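# Set nozzle to SHOWER, lock its trigger, lay it down

## Task

Lift the hose nozzle and hold it clear of everything except the grippers. While it is airborne, rotate the spray ring on its front so the word "SHOWER" sits under the white arrow, and pull the trigger and push the side lock lever down so the trigger stays pulled; then keep the nozzle aloft briefly. Finally set the nozzle down on its side on the table with the trigger still locked. If the nozzle contacts anything other than the grippers while the ring is partway between detents or the lock is only partly engaged, that step must be redone in the air: the ring turn starting again from its original word, the lock starting again with the lever upright. Anything held in its finished state only by the robot at the end does not count.

## Robot and tools

Robot: two arms, left_arm and right_arm, each ending in a parallel gripper. The fingers extend along the gripper's own +z axis and close along its y axis. end_effector_position is the point midway between the pads when closed, roughly 2 cm short of the fingertips; closing pushes the tips about 10 mm further along +z.

Frame: one scene frame for everything. Origin on the tabletop between the arms, +z up, +x out across the table, left_arm on the +y side. The names left and right do not mean image sides. Reported hand positions can be somewhat off, more so when an arm reaches far.

Row layout: every command row is 16 numbers: left_arm x, y, z (metres), qw, qx, qy, qz (unit quaternion, w first), opening; then the same eight for right_arm. Both arms must be present even if only one should move. These are absolute poses in the scene frame, not offsets. Opening runs from -1 (closed) to +1 (open, 0.084 m). To keep an arm still, resend the exact pose from the last result taken before it came to rest, plus its desired opening, in every call; to keep an orientation, repeat one fixed quaternion instead of copying the drifting reported one.

execute_actions(actions): a list of actions; each action is a list of up to 15 rows, one per 1/30 s step; if fewer than 15, the final row is held for the remaining steps. An empty list just returns state and images. Any target more than 0.6 m from that gripper's current position along any of its own axes gets the action refused for both arms; a malformed action, or a first action failing that check against the latest reported state, cancels the whole call.

move(target, speed, blocking): target is one 16-number row as above. Each gripper travels a straight line toward its pose, turning the short way; all paths finish together, lasting 0.5 to 10 s, cut off at 10 s. speed is the path's top speed in m/s, 0.002 to 0.5 (default 0.25); rotation is capped at double that in rad/s. Openings are applied at the move's start. Paths ignore obstacles and the other arm; grippers lag, wander and can overshoot speed, especially near full reach. Faster moves and targets set deeper past a contact press harder. The result adds a move: line with the ending (done, off_target, moving, held, fault) and any limits: held ending means a check stopped the last step; limits=paced means the pose was clipped; limits=held means some steps were blocked, after which the arm may jump ahead fast. Distances to each pose are given. With blocking=false you get a result after 0.5 s while the motion continues; until a result shows it ended, other moves and rows are refused, so use wait or stop.

wait(seconds): 0 to 10; the scene runs with each arm on its last command; returns early if a running move ends.

stop(): brakes the running move; it needs room, more at speed; the fingers keep moving.

zoom_image(camera, region): camera is cam_high, cam_low, cam_left_wrist or cam_right_wrist; region is [x0, y0, x1, y1] in that camera's pixels, origin top-left, at most 504 by 504. All images are 672x504. Camera calibration (intrinsics and world-to-camera transforms) is supplied and may be slightly off; wrist cameras follow their arm.

finished_scene(scene): ends the current scene (give its number) after the robot holds the last command; irreversible; the goal must hold by itself. Replying without a tool call ends everything.

Control details: each step the commanded pose is clipped to within 70 mm and 16 degrees of the measured pose, so distant targets take several actions, and after an action the arm only continues to its last clipped pose. Position wins over orientation when both cannot be met. Hand target lines show where the controller is currently driving. Joint targets move at most 3.14 rad/s with 0.16 s to accelerate; elbows stop just short of straight. Joint ranges (rad): waist -6.283 to 6.283, shoulder -2.059 to 2.094, elbow -3.927 to 0.192, forearm roll -6.283 to 6.283, wrist pitch -1.693 to 3.142, wrist roll -6.283 to 6.283. A pose unreachable line means the clearance check altered or blocked that arm's command.

Gripping: grip_measured is the actual finger opening on the command scale. To hold, command an opening well under grip_measured; the bigger the gap, the harder the squeeze, up to about 24 N per pad for parts up to about 6 cm wide. Quick closing can squeeze harder, sometimes forcing the fingers open. Sending back grip_measured still presses lightly on parts up to about 6 cm, less for wider ones, which may slip.

Torques and faults: torque readings follow the Joint positions order minus the gripper, carry offsets and noise, and are nonzero even in free air. Load limits (N m): waist 47.5, shoulder 47.5, elbow 28.5, forearm roll 28.5, wrist pitch 19, wrist roll 19, including carried weight. Reaching one triggers a TORQUE FAULT: the arm backs that joint off, holds 10 s and drops the rest of the call. Sustained loads heat motors: MOTOR HOT appears from 65 °C, and at 80 °C an OVER-TEMPERATURE FAULT brakes the arm until it cools.

Avoid: dropping or slipping the nozzle, slamming or hard pushes, letting the arms collide or press on each other, and anything leaving the table, which fails the task. Loose objects may occasionally be nudged by an outside push. Quicker, smoother, lower-effort solutions are preferred.

Each tool is called after ">>>" in YAML: its name, and indented under it one key for each argument.

## Session

>>> execute_actions:
  actions: []

Scene clock: 0.00 s.
left_arm: end_effector_position=(+0.3859, +0.1544, +0.3719) grip_measured=+1.00 end_effector_quat_wxyz=(-0.259, -0.403, +0.860, -0.177) end_effector_velocity=(+0.000, +0.000, -0.000) end_effector_angular_velocity=(-0.000, -0.000, +0.001) | right_arm: end_effector_position=(+0.2799, -0.7507, +0.3955) grip_measured=+1.00 end_effector_quat_wxyz=(-0.065, +0.957, +0.199, -0.201) end_effector_velocity=(-0.000, +0.000, +0.000) end_effector_angular_velocity=(-0.000, -0.000, +0.000)
Joint positions: left_arm=[-0.306  0.208 -1.706 -0.61   1.694  2.026  0.084] | right_arm=[-0.673  0.444 -2.214 -0.332  2.06  -1.404  0.084]
Joint velocities: left_arm=[ 0.001 -0.     0.    -0.    -0.     0.    -0.   ] | right_arm=[ 0.    -0.001  0.    -0.     0.    -0.    -0.   ]
Joint torques (N m, as the arm reports them, + toward a larger angle): no reading
Motor temperatures (°C, as the motors report them): left_arm=[34 33 35 38 38 37] | right_arm=[34 34 35 31 36 36]
Hand target (left_arm): +0.386, +0.154, +0.372; -0.259, -0.403, +0.860, -0.177
Hand target (right_arm): +0.280, -0.751, +0.395; -0.065, +0.957, +0.199, -0.201

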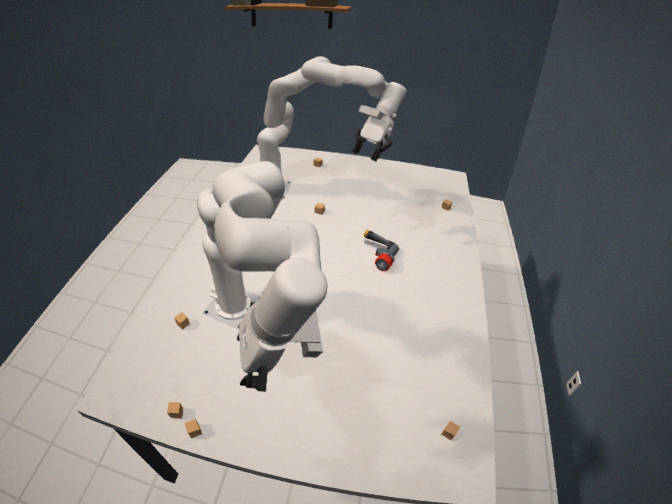

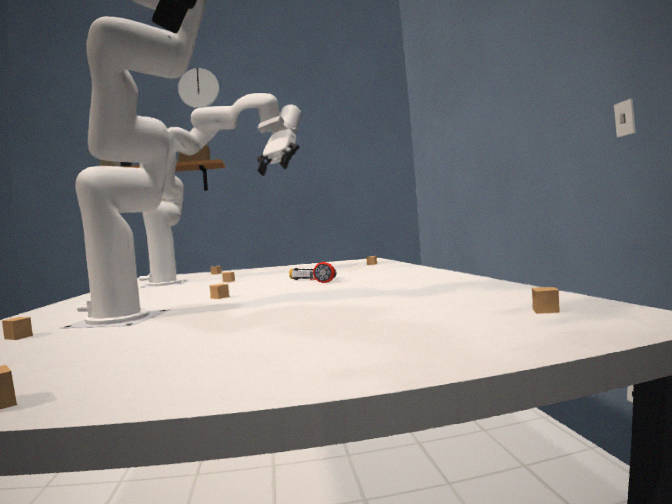

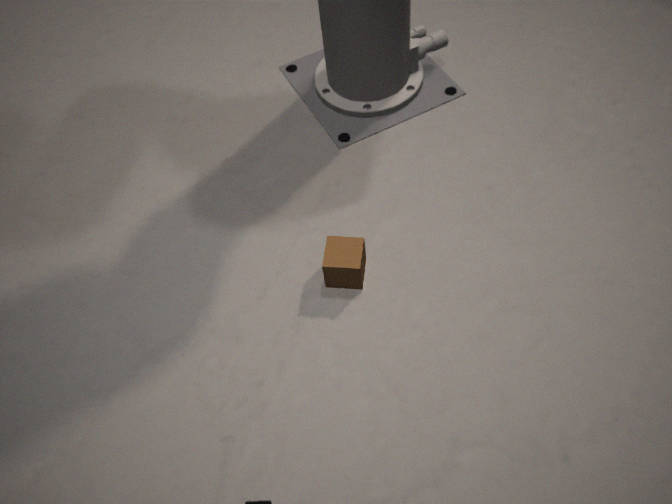

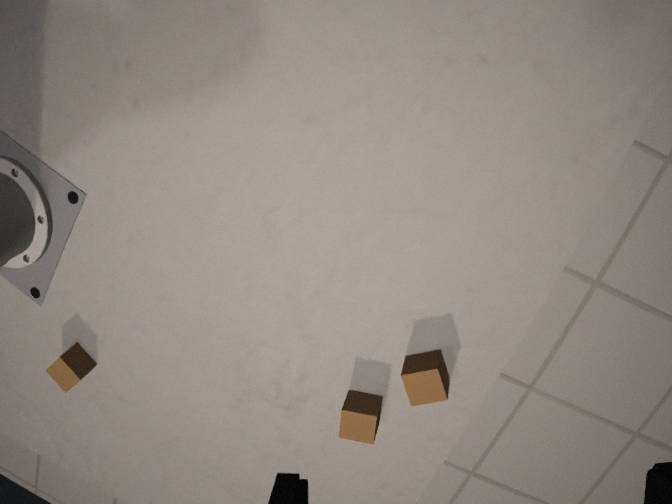

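>>> zoom_image:
  camera: "cam_high"
  region: [340, 210, 430, 280]

>>> zoom_image:
  camera: "cam_low"
  region: [275, 245, 355, 300]

Region (340, 210, 430, 280) of cam_high's 672x504 image, scaled by 5.600, with more detail than that image has.

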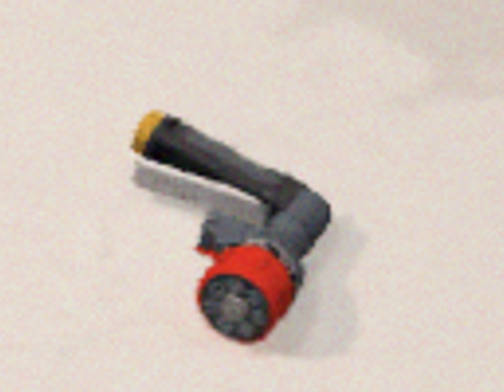

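Region (275, 245, 355, 300) of cam_low's 672x504 image, scaled by 6.300, with more detail than that image has; it fills the top 346 rows of this view, and the rest is white.

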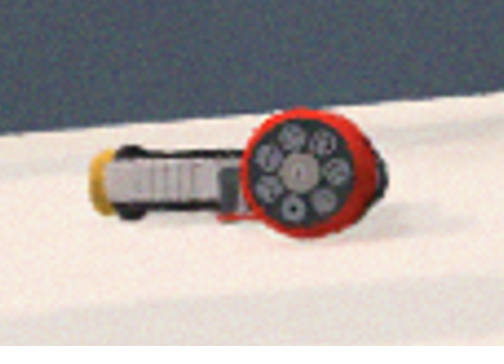

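>>> move:
  target: [0.52,0.06,0.22,0,0,1,0,1,0.2799,-0.7507,0.3955,-0.065,0.957,0.199,-0.201,1]

Scene clock: 4.90 s.
left_arm: end_effector_position=(+0.5201, +0.0597, +0.2210) grip_measured=+1.00 end_effector_quat_wxyz=(-0.000, +0.001, +1.000, -0.001) end_effector_velocity=(+0.000, -0.002, -0.002) end_effector_angular_velocity=(+0.009, +0.006, -0.009) | right_arm: end_effector_position=(+0.2799, -0.7507, +0.3955) grip_measured=+1.00 end_effector_quat_wxyz=(-0.065, +0.957, +0.199, -0.201) end_effector_velocity=(-0.000, +0.000, +0.000) end_effector_angular_velocity=(-0.001, -0.001, +0.000)
Joint positions: left_arm=[-0.624  0.863 -2.385 -0.002  1.522  2.602  0.084] | right_arm=[-0.673  0.445 -2.214 -0.332  2.06  -1.403  0.084]
Joint velocities: left_arm=[-0.004  0.037 -0.06   0.005  0.033  0.004 -0.   ] | right_arm=[ 0.    -0.001 -0.     0.     0.    -0.    -0.   ]
Joint torques (N m, as the arm reports them, + toward a larger angle): left_arm=[  1.8  -36.03 -12.15  -0.4   -1.17  -0.32] | right_arm=[ -2.17 -35.38 -21.52  -1.78  -1.43   0.02]
Motor temperatures (°C, as the motors report them): left_arm=[34 33 36 38 38 37] | right_arm=[34 35 36 31 36 36]
Hand target (left_arm): +0.520, +0.060, +0.221; -0.001, +0.001, +1.000, -0.000
Hand target (right_arm): +0.280, -0.751, +0.396; -0.065, +0.957, +0.199, -0.201
Off the commanded pose (left_arm): 0.001 m, 0 deg.
Off the commanded pose (right_arm): 0.000 m, 0 deg.
move: done
camera_calibration (this result's frames):
cam_left_wrist: T_world_to_cam=[[0.0204403, 0.999677, 0.0151277, -0.0451506], [0.999788, -0.0204735, 0.00204613, -0.450261], [0.00235519, 0.0150827, -0.999883, 0.350911], [0, 0, 0, 1]] pos_world=[0.450262, 0.0306249, 0.352474]
cam_right_wrist: T_world_to_cam=[[0.356346, -0.907362, -0.222961, -0.655307], [-0.842071, -0.415279, 0.344181, -0.140129], [-0.404888, 0.0651015, -0.912046, 0.651991], [0, 0, 0, 1]] pos_world=[0.379501, -0.695239, 0.496767]

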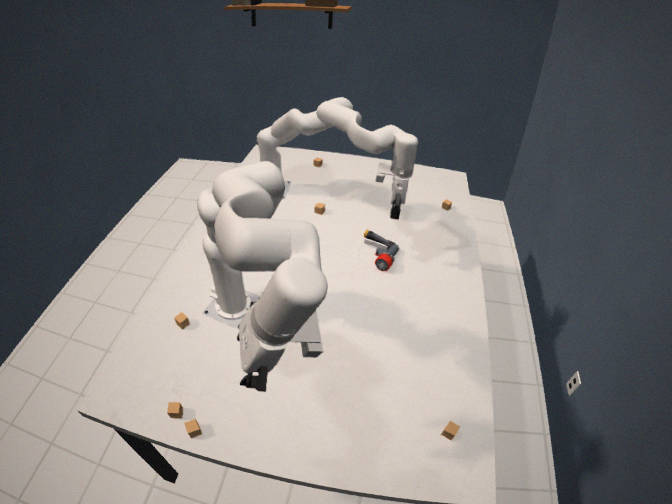

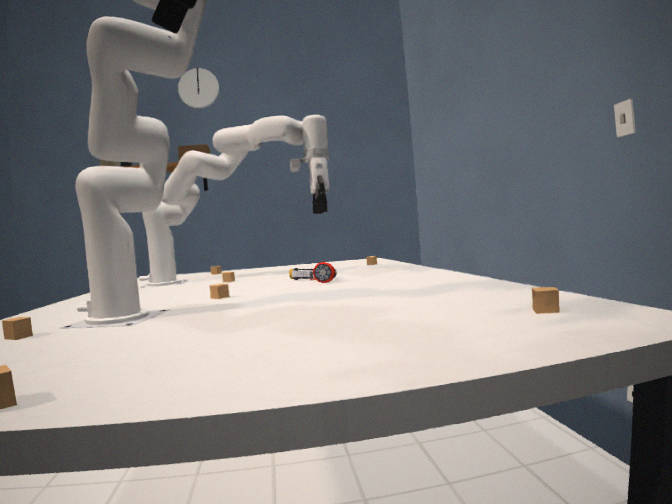

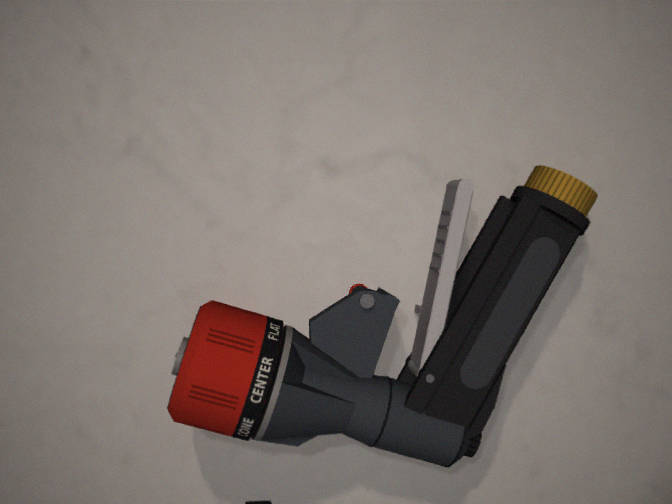

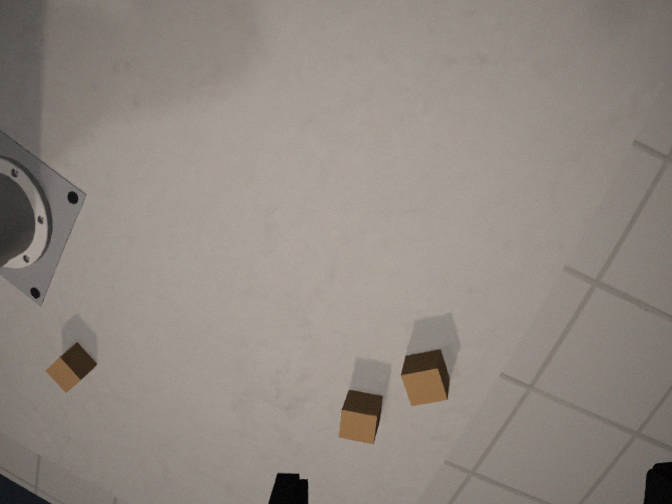

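>>> move:
  target: [0.453,0.116,0.09,0,0.239,0.971,0,1,0.35,-0.35,0.3,0.5,-0.5,-0.5,-0.5,1]
  speed: 0.3

>>> move:
  target: [0.453,0.116,0.03,0,0.239,0.971,0,1,0.35,-0.35,0.3,0.5,-0.5,-0.5,-0.5,1]
  speed: 0.06

>>> zoom_image:
  camera: "cam_high"
  region: [330, 190, 430, 280]

Scene clock: 11.13 s.
left_arm: end_effector_position=(+0.4532, +0.1160, +0.0899) grip_measured=+1.00 end_effector_quat_wxyz=(+0.000, +0.239, +0.971, +0.000) end_effector_velocity=(-0.000, +0.000, -0.001) end_effector_angular_velocity=(-0.000, +0.000, -0.001) | right_arm: end_effector_position=(+0.3487, -0.3501, +0.2996) grip_measured=+1.00 end_effector_quat_wxyz=(+0.498, -0.501, -0.500, -0.501) end_effector_velocity=(+0.001, +0.002, -0.000) end_effector_angular_velocity=(+0.006, -0.007, +0.004)
Joint positions: left_arm=[-0.601  0.532 -1.458  0.     0.926  3.105  0.084] | right_arm=[-0.597  0.127 -0.934  0.95   2.115 -2.516  0.084]
Joint velocities: left_arm=[ 0.    -0.     0.003 -0.    -0.003  0.002  0.   ] | right_arm=[ 0.006  0.004  0.002  0.003  0.001 -0.008  0.   ]
Joint torques (N m, as the arm reports them, + toward a larger angle): left_arm=[  1.74 -30.34 -11.5   -0.4   -1.12  -0.34] | right_arm=[ -2.49 -24.54 -18.92   1.21   1.63  -0.29]
Motor temperatures (°C, as the motors report them): left_arm=[34 34 37 38 39 37] | right_arm=[34 35 38 31 36 36]
Hand target (left_arm): +0.453, +0.116, +0.090; +0.000, +0.239, +0.971, +0.000
Hand target (right_arm): +0.349, -0.350, +0.299; +0.499, -0.500, -0.500, -0.501
Off the commanded pose (left_arm): 0.000 m, 0 deg.
Off the commanded pose (right_arm): 0.001 m, 0 deg.
move: done
camera_calibration (this result's frames):
cam_left_wrist: T_world_to_cam=[[0.480435, 0.876858, 0.0173902, -0.292516], [0.876968, -0.480543, 0.00244071, -0.273024], [0.0104969, 0.0140781, -0.999846, 0.215571], [0, 0, 0, 1]] pos_world=[0.377705, 0.122261, 0.221291]
cam_right_wrist: T_world_to_cam=[[0.999834, 0.0137308, 0.0119509, -0.310009], [0.0117882, 0.0118703, -0.99986, 0.371654], [-0.0138707, 0.999835, 0.0117065, 0.480433], [0, 0, 0, 1]] pos_world=[0.312241, -0.480509, 0.369683]

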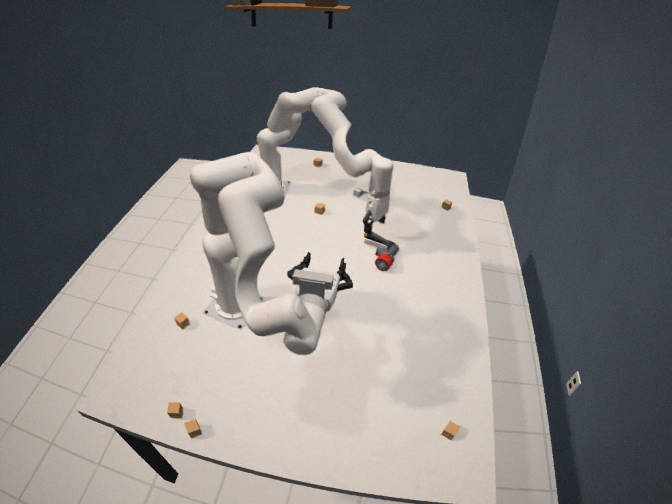

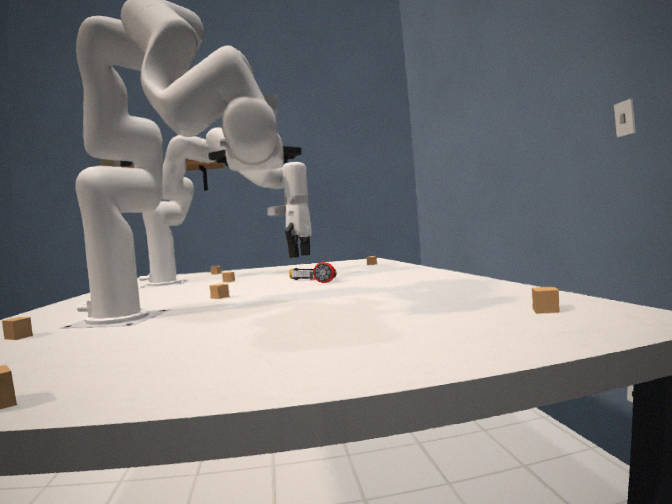

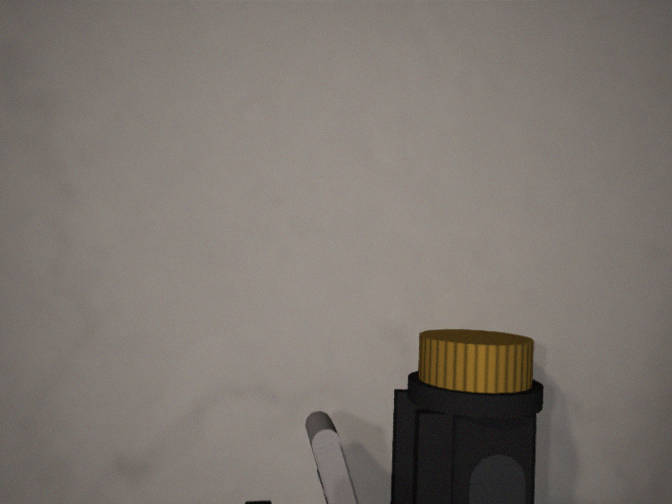

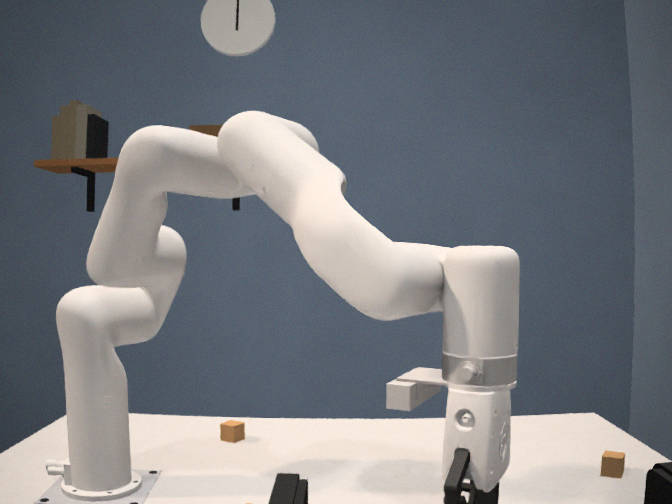

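Scene clock: 12.53 s.
left_arm: end_effector_position=(+0.4532, +0.1159, +0.0305) grip_measured=+1.00 end_effector_quat_wxyz=(+0.000, +0.239, +0.971, -0.000) end_effector_velocity=(+0.000, +0.000, -0.002) end_effector_angular_velocity=(+0.000, -0.000, +0.000) | right_arm: end_effector_position=(+0.3500, -0.3500, +0.3000) grip_measured=+1.00 end_effector_quat_wxyz=(+0.500, -0.500, -0.500, -0.500) end_effector_velocity=(+0.000, +0.000, +0.000) end_effector_angular_velocity=(+0.000, -0.000, -0.000)
Joint positions: left_arm=[-0.601  0.631 -1.431  0.     0.799  3.105  0.084] | right_arm=[-0.594  0.132 -0.94   0.952  2.116 -2.512  0.084]
Joint velocities: left_arm=[ 0.     0.005 -0.     0.    -0.005 -0.    -0.   ] | right_arm=[ 0. -0. -0.  0.  0.  0. -0.]
Joint torques (N m, as the arm reports them, + toward a larger angle): left_arm=[  1.73 -30.99 -11.05  -0.5   -1.06  -0.42] | right_arm=[ -2.52 -24.52 -18.66   1.45   1.48   0.01]
Motor temperatures (°C, as the motors report them): left_arm=[34 34 37 38 39 37] | right_arm=[34 35 38 31 36 36]
Hand target (left_arm): +0.453, +0.116, +0.030; +0.000, +0.239, +0.971, +0.000
Hand target (right_arm): +0.350, -0.350, +0.300; +0.500, -0.500, -0.500, -0.500
Off the commanded pose (left_arm): 0.001 m, 0 deg.
Off the commanded pose (right_arm): 0.000 m, 0 deg.
move: done
camera_calibration (this result's frames):
cam_left_wrist: T_world_to_cam=[[0.480608, 0.876766, 0.0172434, -0.291451], [0.87687, -0.48072, 0.0028252, -0.272887], [0.0107663, 0.0137624, -0.999847, 0.156079], [0, 0, 0, 1]] pos_world=[0.377679, 0.122204, 0.161851]
cam_right_wrist: T_world_to_cam=[[0.999814, 0.0164515, 0.0100641, -0.30978], [0.00983735, 0.0138088, -0.999856, 0.373398], [-0.0165881, 0.999769, 0.0136444, 0.480706], [0, 0, 0, 1]] pos_world=[0.314023, -0.480655, 0.369903]

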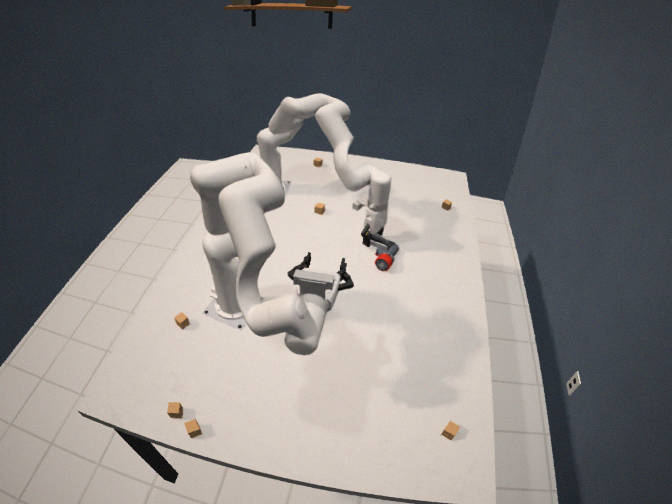

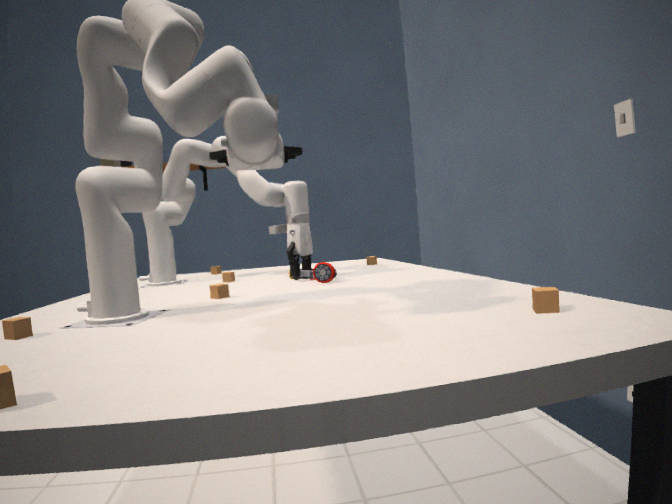

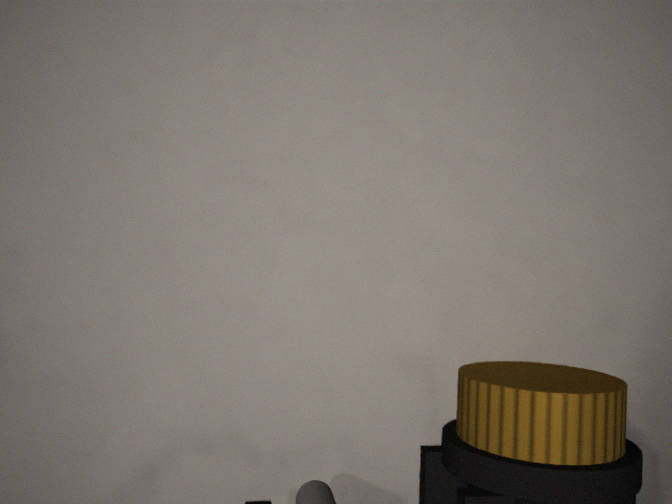

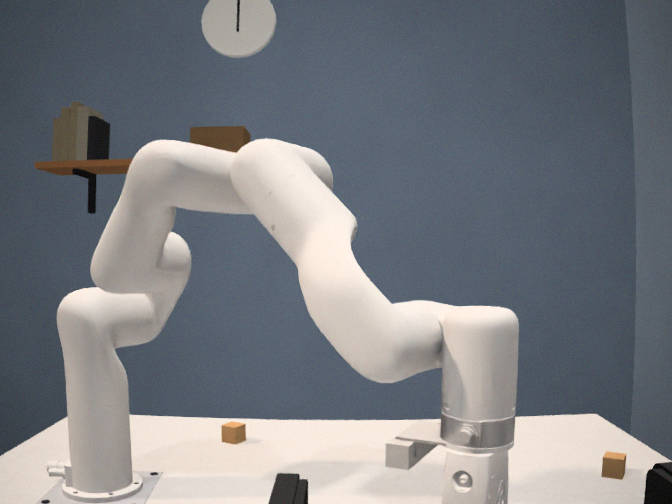

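Region (330, 190, 430, 280) of cam_high's 672x504 image, scaled by 5.040, with more detail than that image has; it fills the top 454 rows of this view, and the rest is white.

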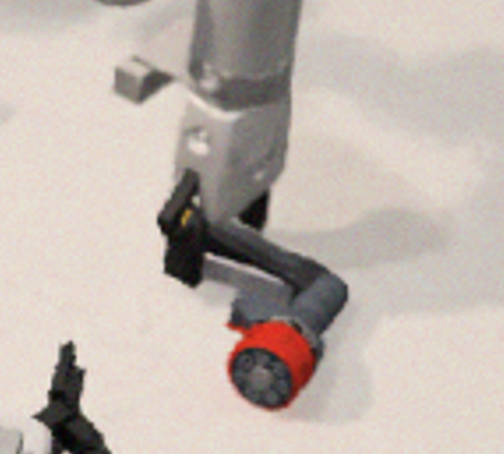

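>>> move:
  target: [0.453,0.116,0.027,0,0.239,0.971,0,-1,0.35,-0.35,0.3,0.5,-0.5,-0.5,-0.5,1]
  speed: 0.06

>>> move:
  target: [0.43,0.116,0.25,0,0.239,0.971,0,-1,0.35,-0.35,0.3,0.5,-0.5,-0.5,-0.5,1]
  speed: 0.15

>>> move:
  target: [0.40,0.05,0.30,0.5,0.5,0.5,-0.5,-1,0.35,-0.2,0.28,0.5,-0.5,-0.5,-0.5,1]

Scene clock: 15.00 s.
left_arm: end_effector_position=(+0.4533, +0.1147, +0.0278) grip_measured=-0.17 end_effector_quat_wxyz=(+0.001, +0.240, +0.971, -0.001) end_effector_velocity=(+0.002, +0.004, -0.001) end_effector_angular_velocity=(+0.003, +0.000, +0.002) | right_arm: end_effector_position=(+0.3500, -0.3500, +0.3000) grip_measured=+1.00 end_effector_quat_wxyz=(+0.500, -0.500, -0.500, -0.500) end_effector_velocity=(-0.000, -0.000, -0.000) end_effector_angular_velocity=(+0.001, +0.001, +0.000)
Joint positions: left_arm=[-0.603  0.637 -1.431 -0.     0.791  3.105  0.037] | right_arm=[-0.594  0.132 -0.94   0.952  2.116 -2.512  0.084]
Joint velocities: left_arm=[ 0.007  0.001  0.     0.003  0.001  0.003 -0.   ] | right_arm=[ 0.     0.001  0.    -0.     0.     0.     0.   ]
Joint torques (N m, as the arm reports them, + toward a larger angle): left_arm=[  4.26 -18.06  -5.21   0.32   0.52  -0.32] | right_arm=[ -2.5  -24.87 -18.56   1.45   1.54  -0.07]
Motor temperatures (°C, as the motors report them): left_arm=[34 34 37 38 39 37] | right_arm=[34 35 38 31 36 36]
Hand target (left_arm): +0.453, +0.116, +0.027; -0.000, +0.239, +0.971, -0.000
Hand target (right_arm): +0.350, -0.350, +0.300; +0.500, -0.500, -0.500, -0.500
Off the commanded pose (left_arm): 0.002 m, 0 deg.
Off the commanded pose (right_arm): 0.000 m, 0 deg.
move: done
camera_calibration (this result's frames):
cam_left_wrist: T_world_to_cam=[[0.481716, 0.876165, 0.0168596, -0.290866], [0.876238, -0.481853, 0.00500582, -0.273144], [0.0125098, 0.0123616, -0.999845, 0.152789], [0, 0, 0, 1]] pos_world=[0.377542, 0.121343, 0.159037]
cam_right_wrist: T_world_to_cam=[[0.999814, 0.0164683, 0.0100529, -0.309777], [0.00982586, 0.0138076, -0.999856, 0.373399], [-0.0166048, 0.999769, 0.0136432, 0.480715], [0, 0, 0, 1]] pos_world=[0.314033, -0.480658, 0.369901]

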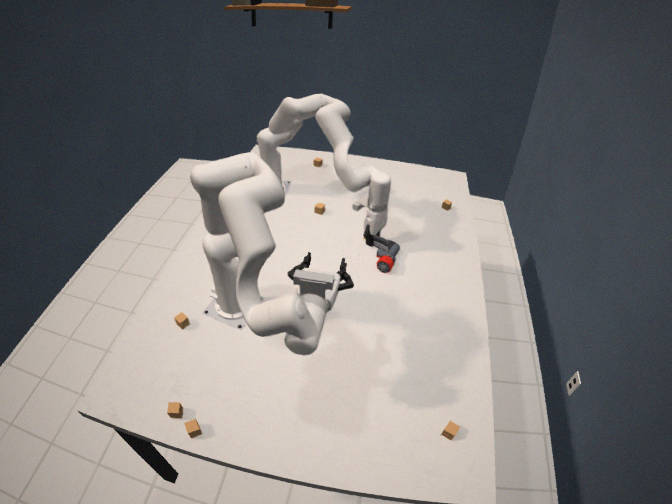

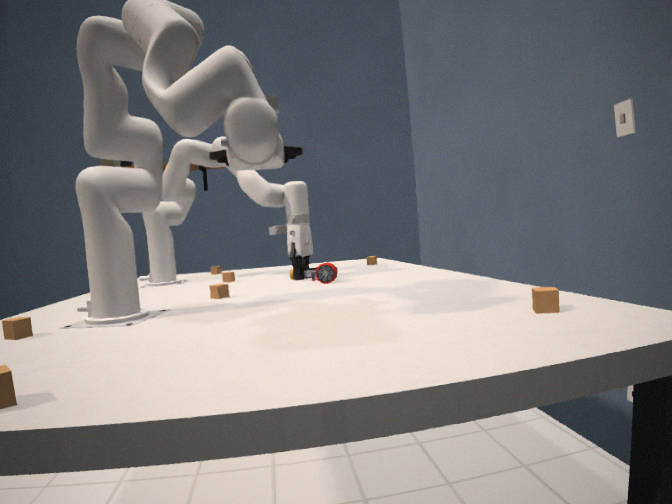

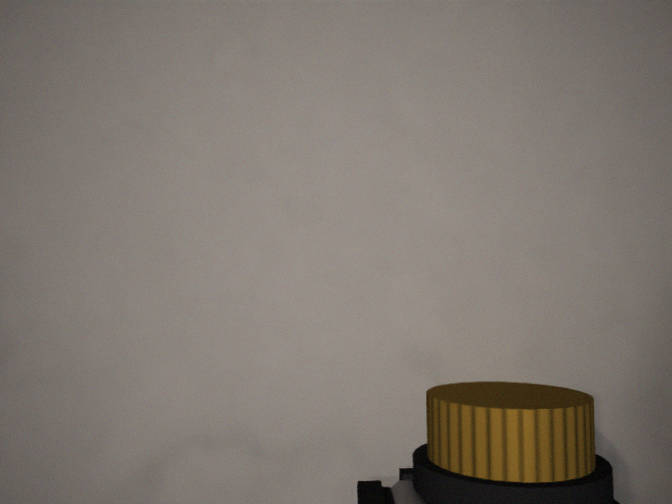

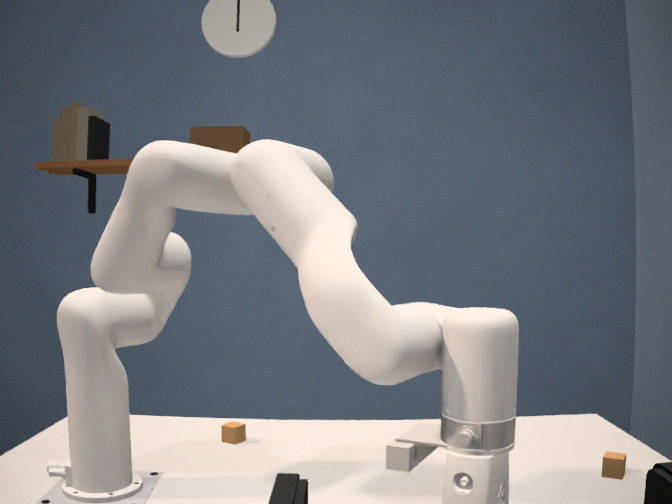

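Scene clock: 16.97 s.
left_arm: end_effector_position=(+0.4295, +0.1163, +0.2489) grip_measured=-0.17 end_effector_quat_wxyz=(-0.001, +0.239, +0.971, +0.000) end_effector_velocity=(+0.001, -0.001, +0.007) end_effector_angular_velocity=(-0.002, -0.004, -0.000) | right_arm: end_effector_position=(+0.3500, -0.3500, +0.3000) grip_measured=+1.00 end_effector_quat_wxyz=(+0.500, -0.500, -0.500, -0.500) end_effector_velocity=(+0.000, -0.000, +0.000) end_effector_angular_velocity=(-0.000, -0.001, +0.000)
Joint positions: left_arm=[-0.621  0.318 -1.609 -0.     1.292  3.085  0.037] | right_arm=[-0.594  0.132 -0.94   0.952  2.116 -2.512  0.084]
Joint velocities: left_arm=[-0.001 -0.002 -0.015  0.     0.012 -0.     0.   ] | right_arm=[-0. -0. -0.  0.  0. -0.  0.]
Joint torques (N m, as the arm reports them, + toward a larger angle): left_arm=[  1.61 -29.47 -13.45  -0.36  -1.47  -0.46] | right_arm=[ -2.65 -24.77 -19.12   1.27   1.5   -0.26]
Motor temperatures (°C, as the motors report them): left_arm=[34 34 38 38 39 37] | right_arm=[34 35 38 31 36 36]
Hand target (left_arm): +0.430, +0.116, +0.250; -0.000, +0.239, +0.971, -0.000
Hand target (right_arm): +0.350, -0.350, +0.300; +0.500, -0.500, -0.500, -0.500
Off the commanded pose (left_arm): 0.001 m, 0 deg.
Off the commanded pose (right_arm): 0.000 m, 0 deg.
move: done
camera_calibration (this result's frames):
cam_left_wrist: T_world_to_cam=[[0.480683, 0.876726, 0.0171711, -0.284219], [0.876846, -0.48077, 0.00108166, -0.251978], [0.00920365, 0.0145364, -0.999852, 0.375231], [0, 0, 0, 1]] pos_world=[0.354112, 0.122584, 0.380329]
cam_right_wrist: T_world_to_cam=[[0.999814, 0.0164685, 0.0100528, -0.309777], [0.00982583, 0.0138075, -0.999856, 0.373399], [-0.016605, 0.999769, 0.0136431, 0.480715], [0, 0, 0, 1]] pos_world=[0.314033, -0.480658, 0.369901]

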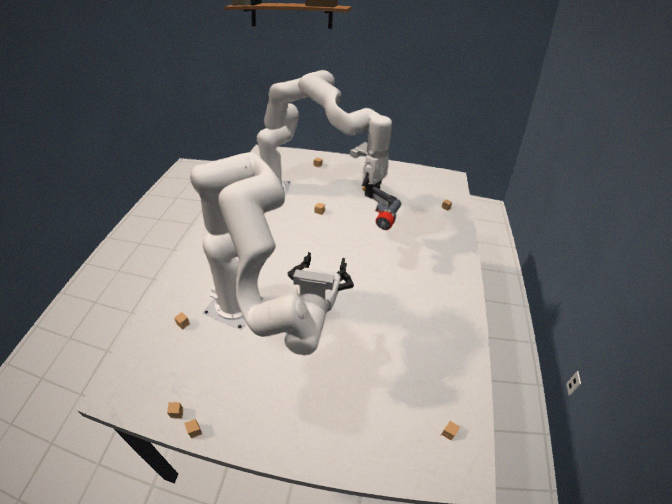

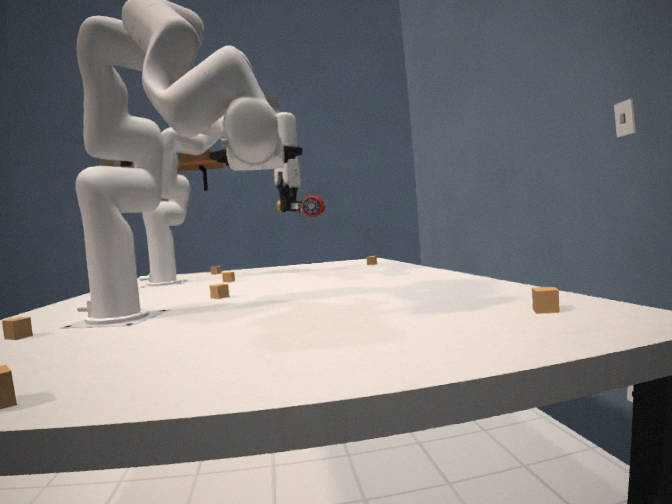

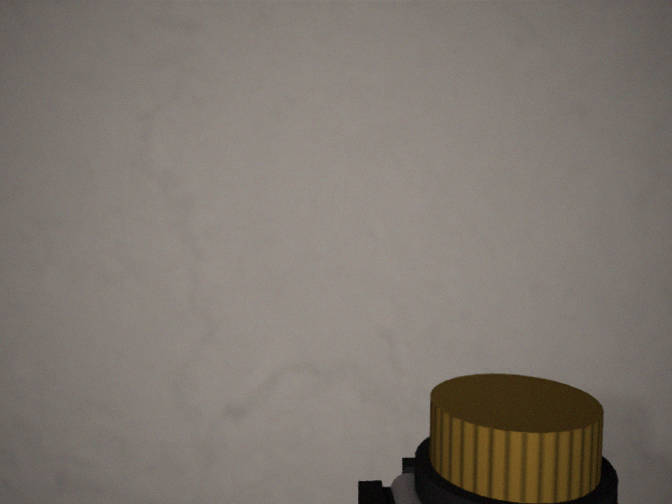

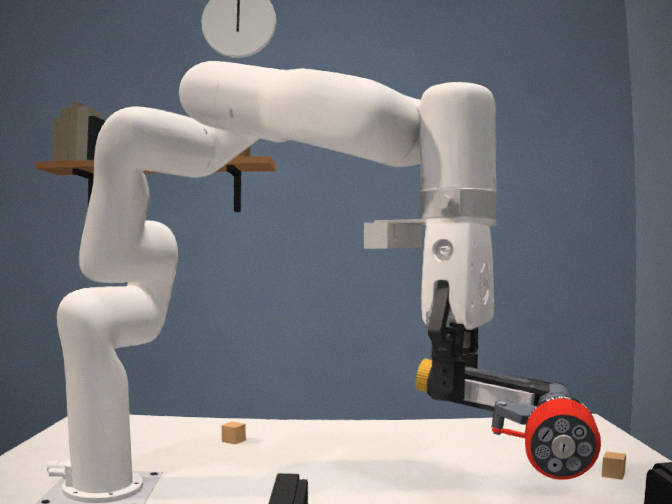

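Scene clock: 21.20 s.
left_arm: end_effector_position=(+0.3997, +0.0507, +0.2993) grip_measured=-0.17 end_effector_quat_wxyz=(+0.500, +0.500, +0.503, -0.497) end_effector_velocity=(-0.000, -0.001, -0.001) end_effector_angular_velocity=(-0.007, -0.002, -0.007) | right_arm: end_effector_position=(+0.3495, -0.2002, +0.2799) grip_measured=+1.00 end_effector_quat_wxyz=(+0.500, -0.500, -0.500, -0.500) end_effector_velocity=(+0.000, +0.001, -0.000) end_effector_angular_velocity=(+0.001, +0.001, -0.000)
Joint positions: left_arm=[-0.34   0.213 -1.023 -1.751  1.377  5.49   0.037] | right_arm=[-0.244 -0.104 -0.586  1.214  1.852 -2.502  0.084]
Joint velocities: left_arm=[ 0.001  0.008 -0.004  0.     0.011  0.006  0.   ] | right_arm=[ 0.002  0.001  0.001  0.002 -0.001  0.    -0.   ]
Joint torques (N m, as the arm reports them, + toward a larger angle): left_arm=[  1.73 -25.72 -11.91  -1.45   2.55  -0.5 ] | right_arm=[ -3.02 -18.15 -18.68   1.24   1.62  -0.2 ]
Motor temperatures (°C, as the motors report them): left_arm=[34 34 39 38 39 37] | right_arm=[34 35 38 31 36 36]
Hand target (left_arm): +0.400, +0.051, +0.299; +0.500, +0.500, +0.502, -0.498
Hand target (right_arm): +0.349, -0.200, +0.280; +0.500, -0.500, -0.500, -0.500
Off the commanded pose (left_arm): 0.001 m, 0 deg.
Off the commanded pose (right_arm): 0.001 m, 0 deg.
move: done
camera_calibration (this result's frames):
cam_left_wrist: T_world_to_cam=[[0.999558, 0.0229315, 0.0189382, -0.377881], [-0.018875, -0.00296965, 0.999817, -0.222583], [0.0229835, -0.999733, -0.0025355, 0.174335], [0, 0, 0, 1]] pos_world=[0.369506, 0.182293, 0.230141]
cam_right_wrist: T_world_to_cam=[[0.999811, 0.0164135, 0.0104064, -0.311621], [0.0101739, 0.0141845, -0.999848, 0.351208], [-0.0165586, 0.999765, 0.0140149, 0.33109], [0, 0, 0, 1]] pos_world=[0.313471, -0.330879, 0.349757]

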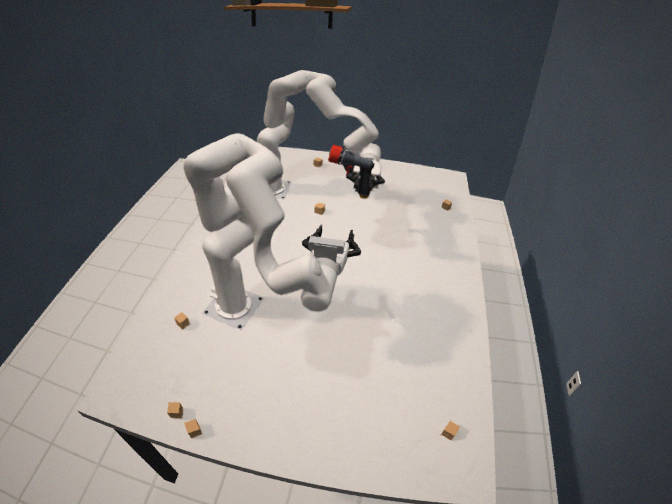

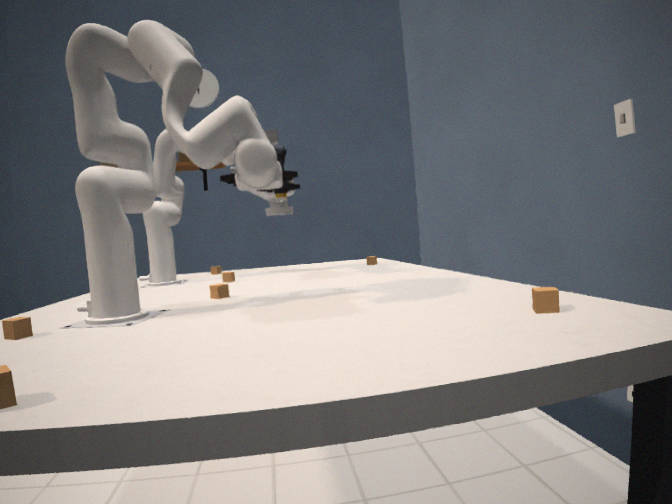

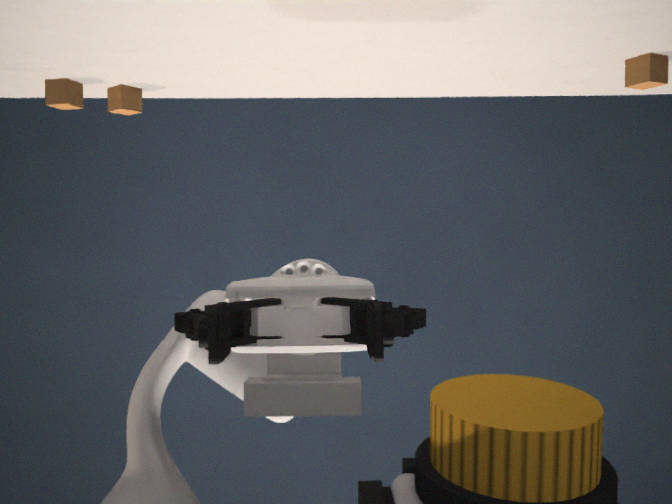

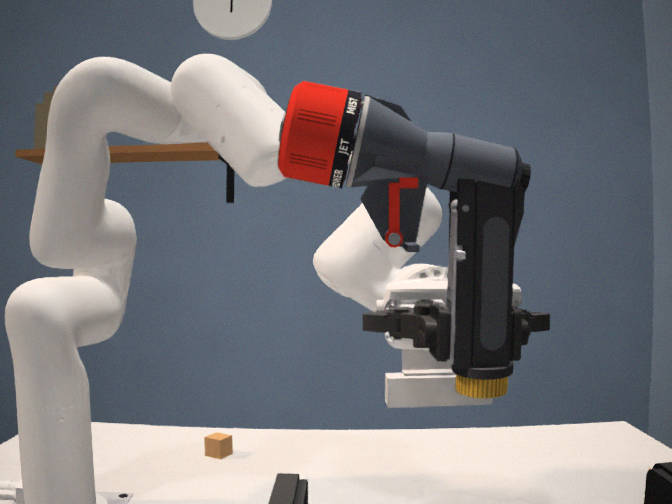

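>>> zoom_image:
  camera: "cam_right_wrist"
  region: [270, 70, 550, 350]

>>> zoom_image:
  camera: "cam_high"
  region: [310, 130, 400, 210]

Region (270, 70, 550, 350) of cam_right_wrist's 672x504 image, scaled by 1.800, with more detail than that image has.

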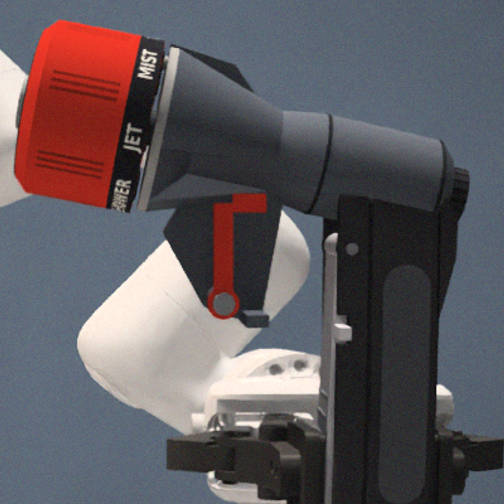

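Region (310, 130, 400, 210) of cam_high's 672x504 image, scaled by 5.600, with more detail than that image has.

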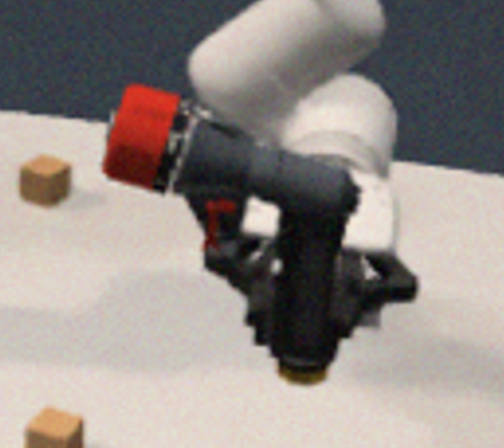

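>>> move:
  target: [0.40,0.05,0.30,0.5,0.5,0.5,-0.5,-1,0.35,-0.08,0.30,0.5,-0.5,-0.5,-0.5,-1]
  speed: 0.15

Scene clock: 24.67 s.
left_arm: end_effector_position=(+0.4000, +0.0500, +0.3000) grip_measured=-0.17 end_effector_quat_wxyz=(+0.500, +0.500, +0.500, -0.500) end_effector_velocity=(-0.000, -0.000, +0.000) end_effector_angular_velocity=(-0.000, -0.000, -0.001) | right_arm: end_effector_position=(+0.3495, -0.0804, +0.3000) grip_measured=-1.00 end_effector_quat_wxyz=(+0.500, -0.500, -0.500, -0.500) end_effector_velocity=(+0.001, +0.002, +0.001) end_effector_angular_velocity=(-0.000, -0.002, -0.000)
Joint positions: left_arm=[-0.339  0.219 -1.03  -1.75   1.386  5.489  0.037] | right_arm=[ 0.163 -0.266 -0.477  1.54   1.6   -2.399  0.   ]
Joint velocities: left_arm=[-0.  0.  0.  0.  0.  0. -0.] | right_arm=[ 0.007  0.001 -0.003  0.005 -0.005  0.     0.   ]
Joint torques (N m, as the arm reports them, + toward a larger angle): left_arm=[  2.01 -25.67 -11.95  -1.54   2.52  -0.46] | right_arm=[ -2.42 -15.4  -20.6    1.29   1.54  -0.27]
Motor temperatures (°C, as the motors report them): left_arm=[34 34 39 38 39 37] | right_arm=[34 35 38 31 36 36]
Hand target (left_arm): +0.400, +0.050, +0.300; +0.500, +0.500, +0.500, -0.500
Hand target (right_arm): +0.350, -0.080, +0.300; +0.500, -0.500, -0.500, -0.500
Off the commanded pose (left_arm): 0.000 m, 0 deg.
Off the commanded pose (right_arm): 0.001 m, 0 deg.
move: done
camera_calibration (this result's frames):
cam_left_wrist: T_world_to_cam=[[0.999675, 0.0172644, 0.018773, -0.377869], [-0.0188153, 0.00229381, 0.99982, -0.223601], [0.0172183, -0.999848, 0.0026179, 0.174367], [0, 0, 0, 1]] pos_world=[0.370537, 0.181378, 0.230198]
cam_right_wrist: T_world_to_cam=[[0.999817, 0.0162806, 0.0100902, -0.313792], [0.00985649, 0.0143714, -0.999848, 0.369717], [-0.0164231, 0.999764, 0.0142083, 0.21091], [0, 0, 0, 1]] pos_world=[0.313554, -0.211064, 0.36983]

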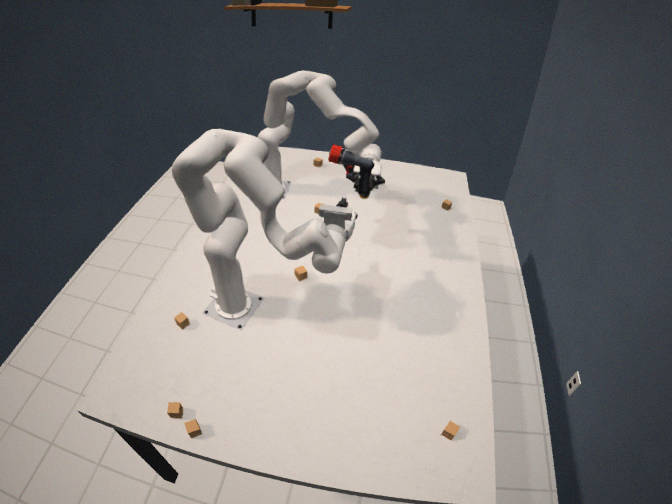

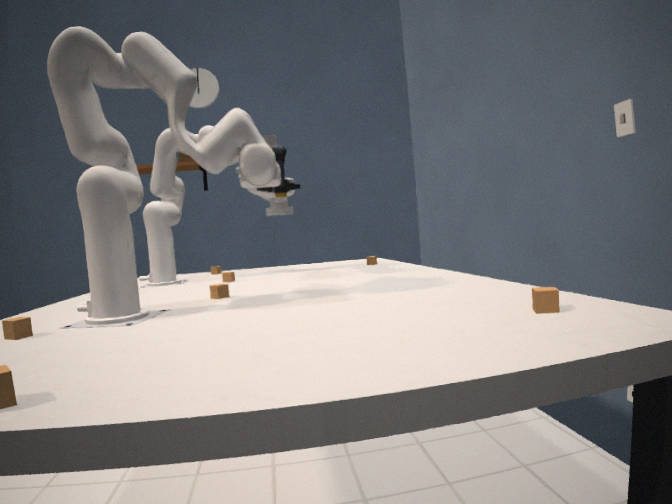

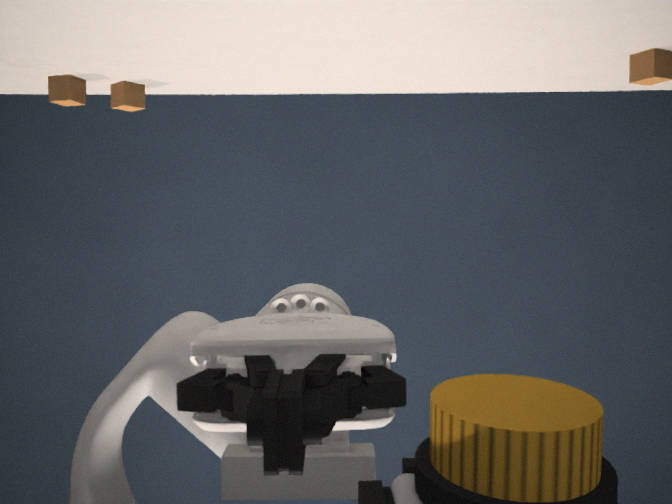

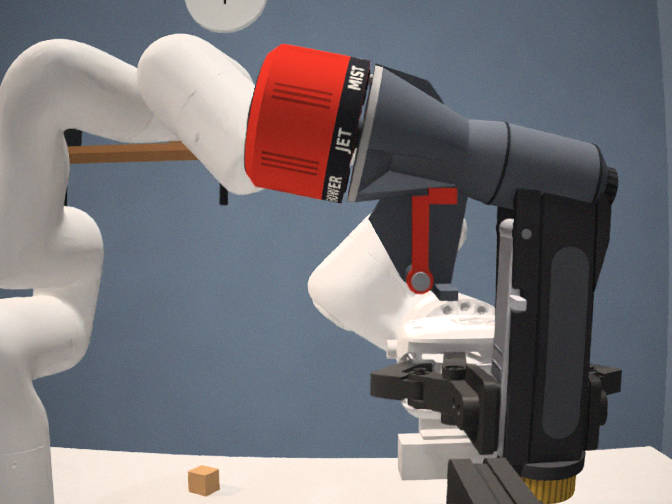

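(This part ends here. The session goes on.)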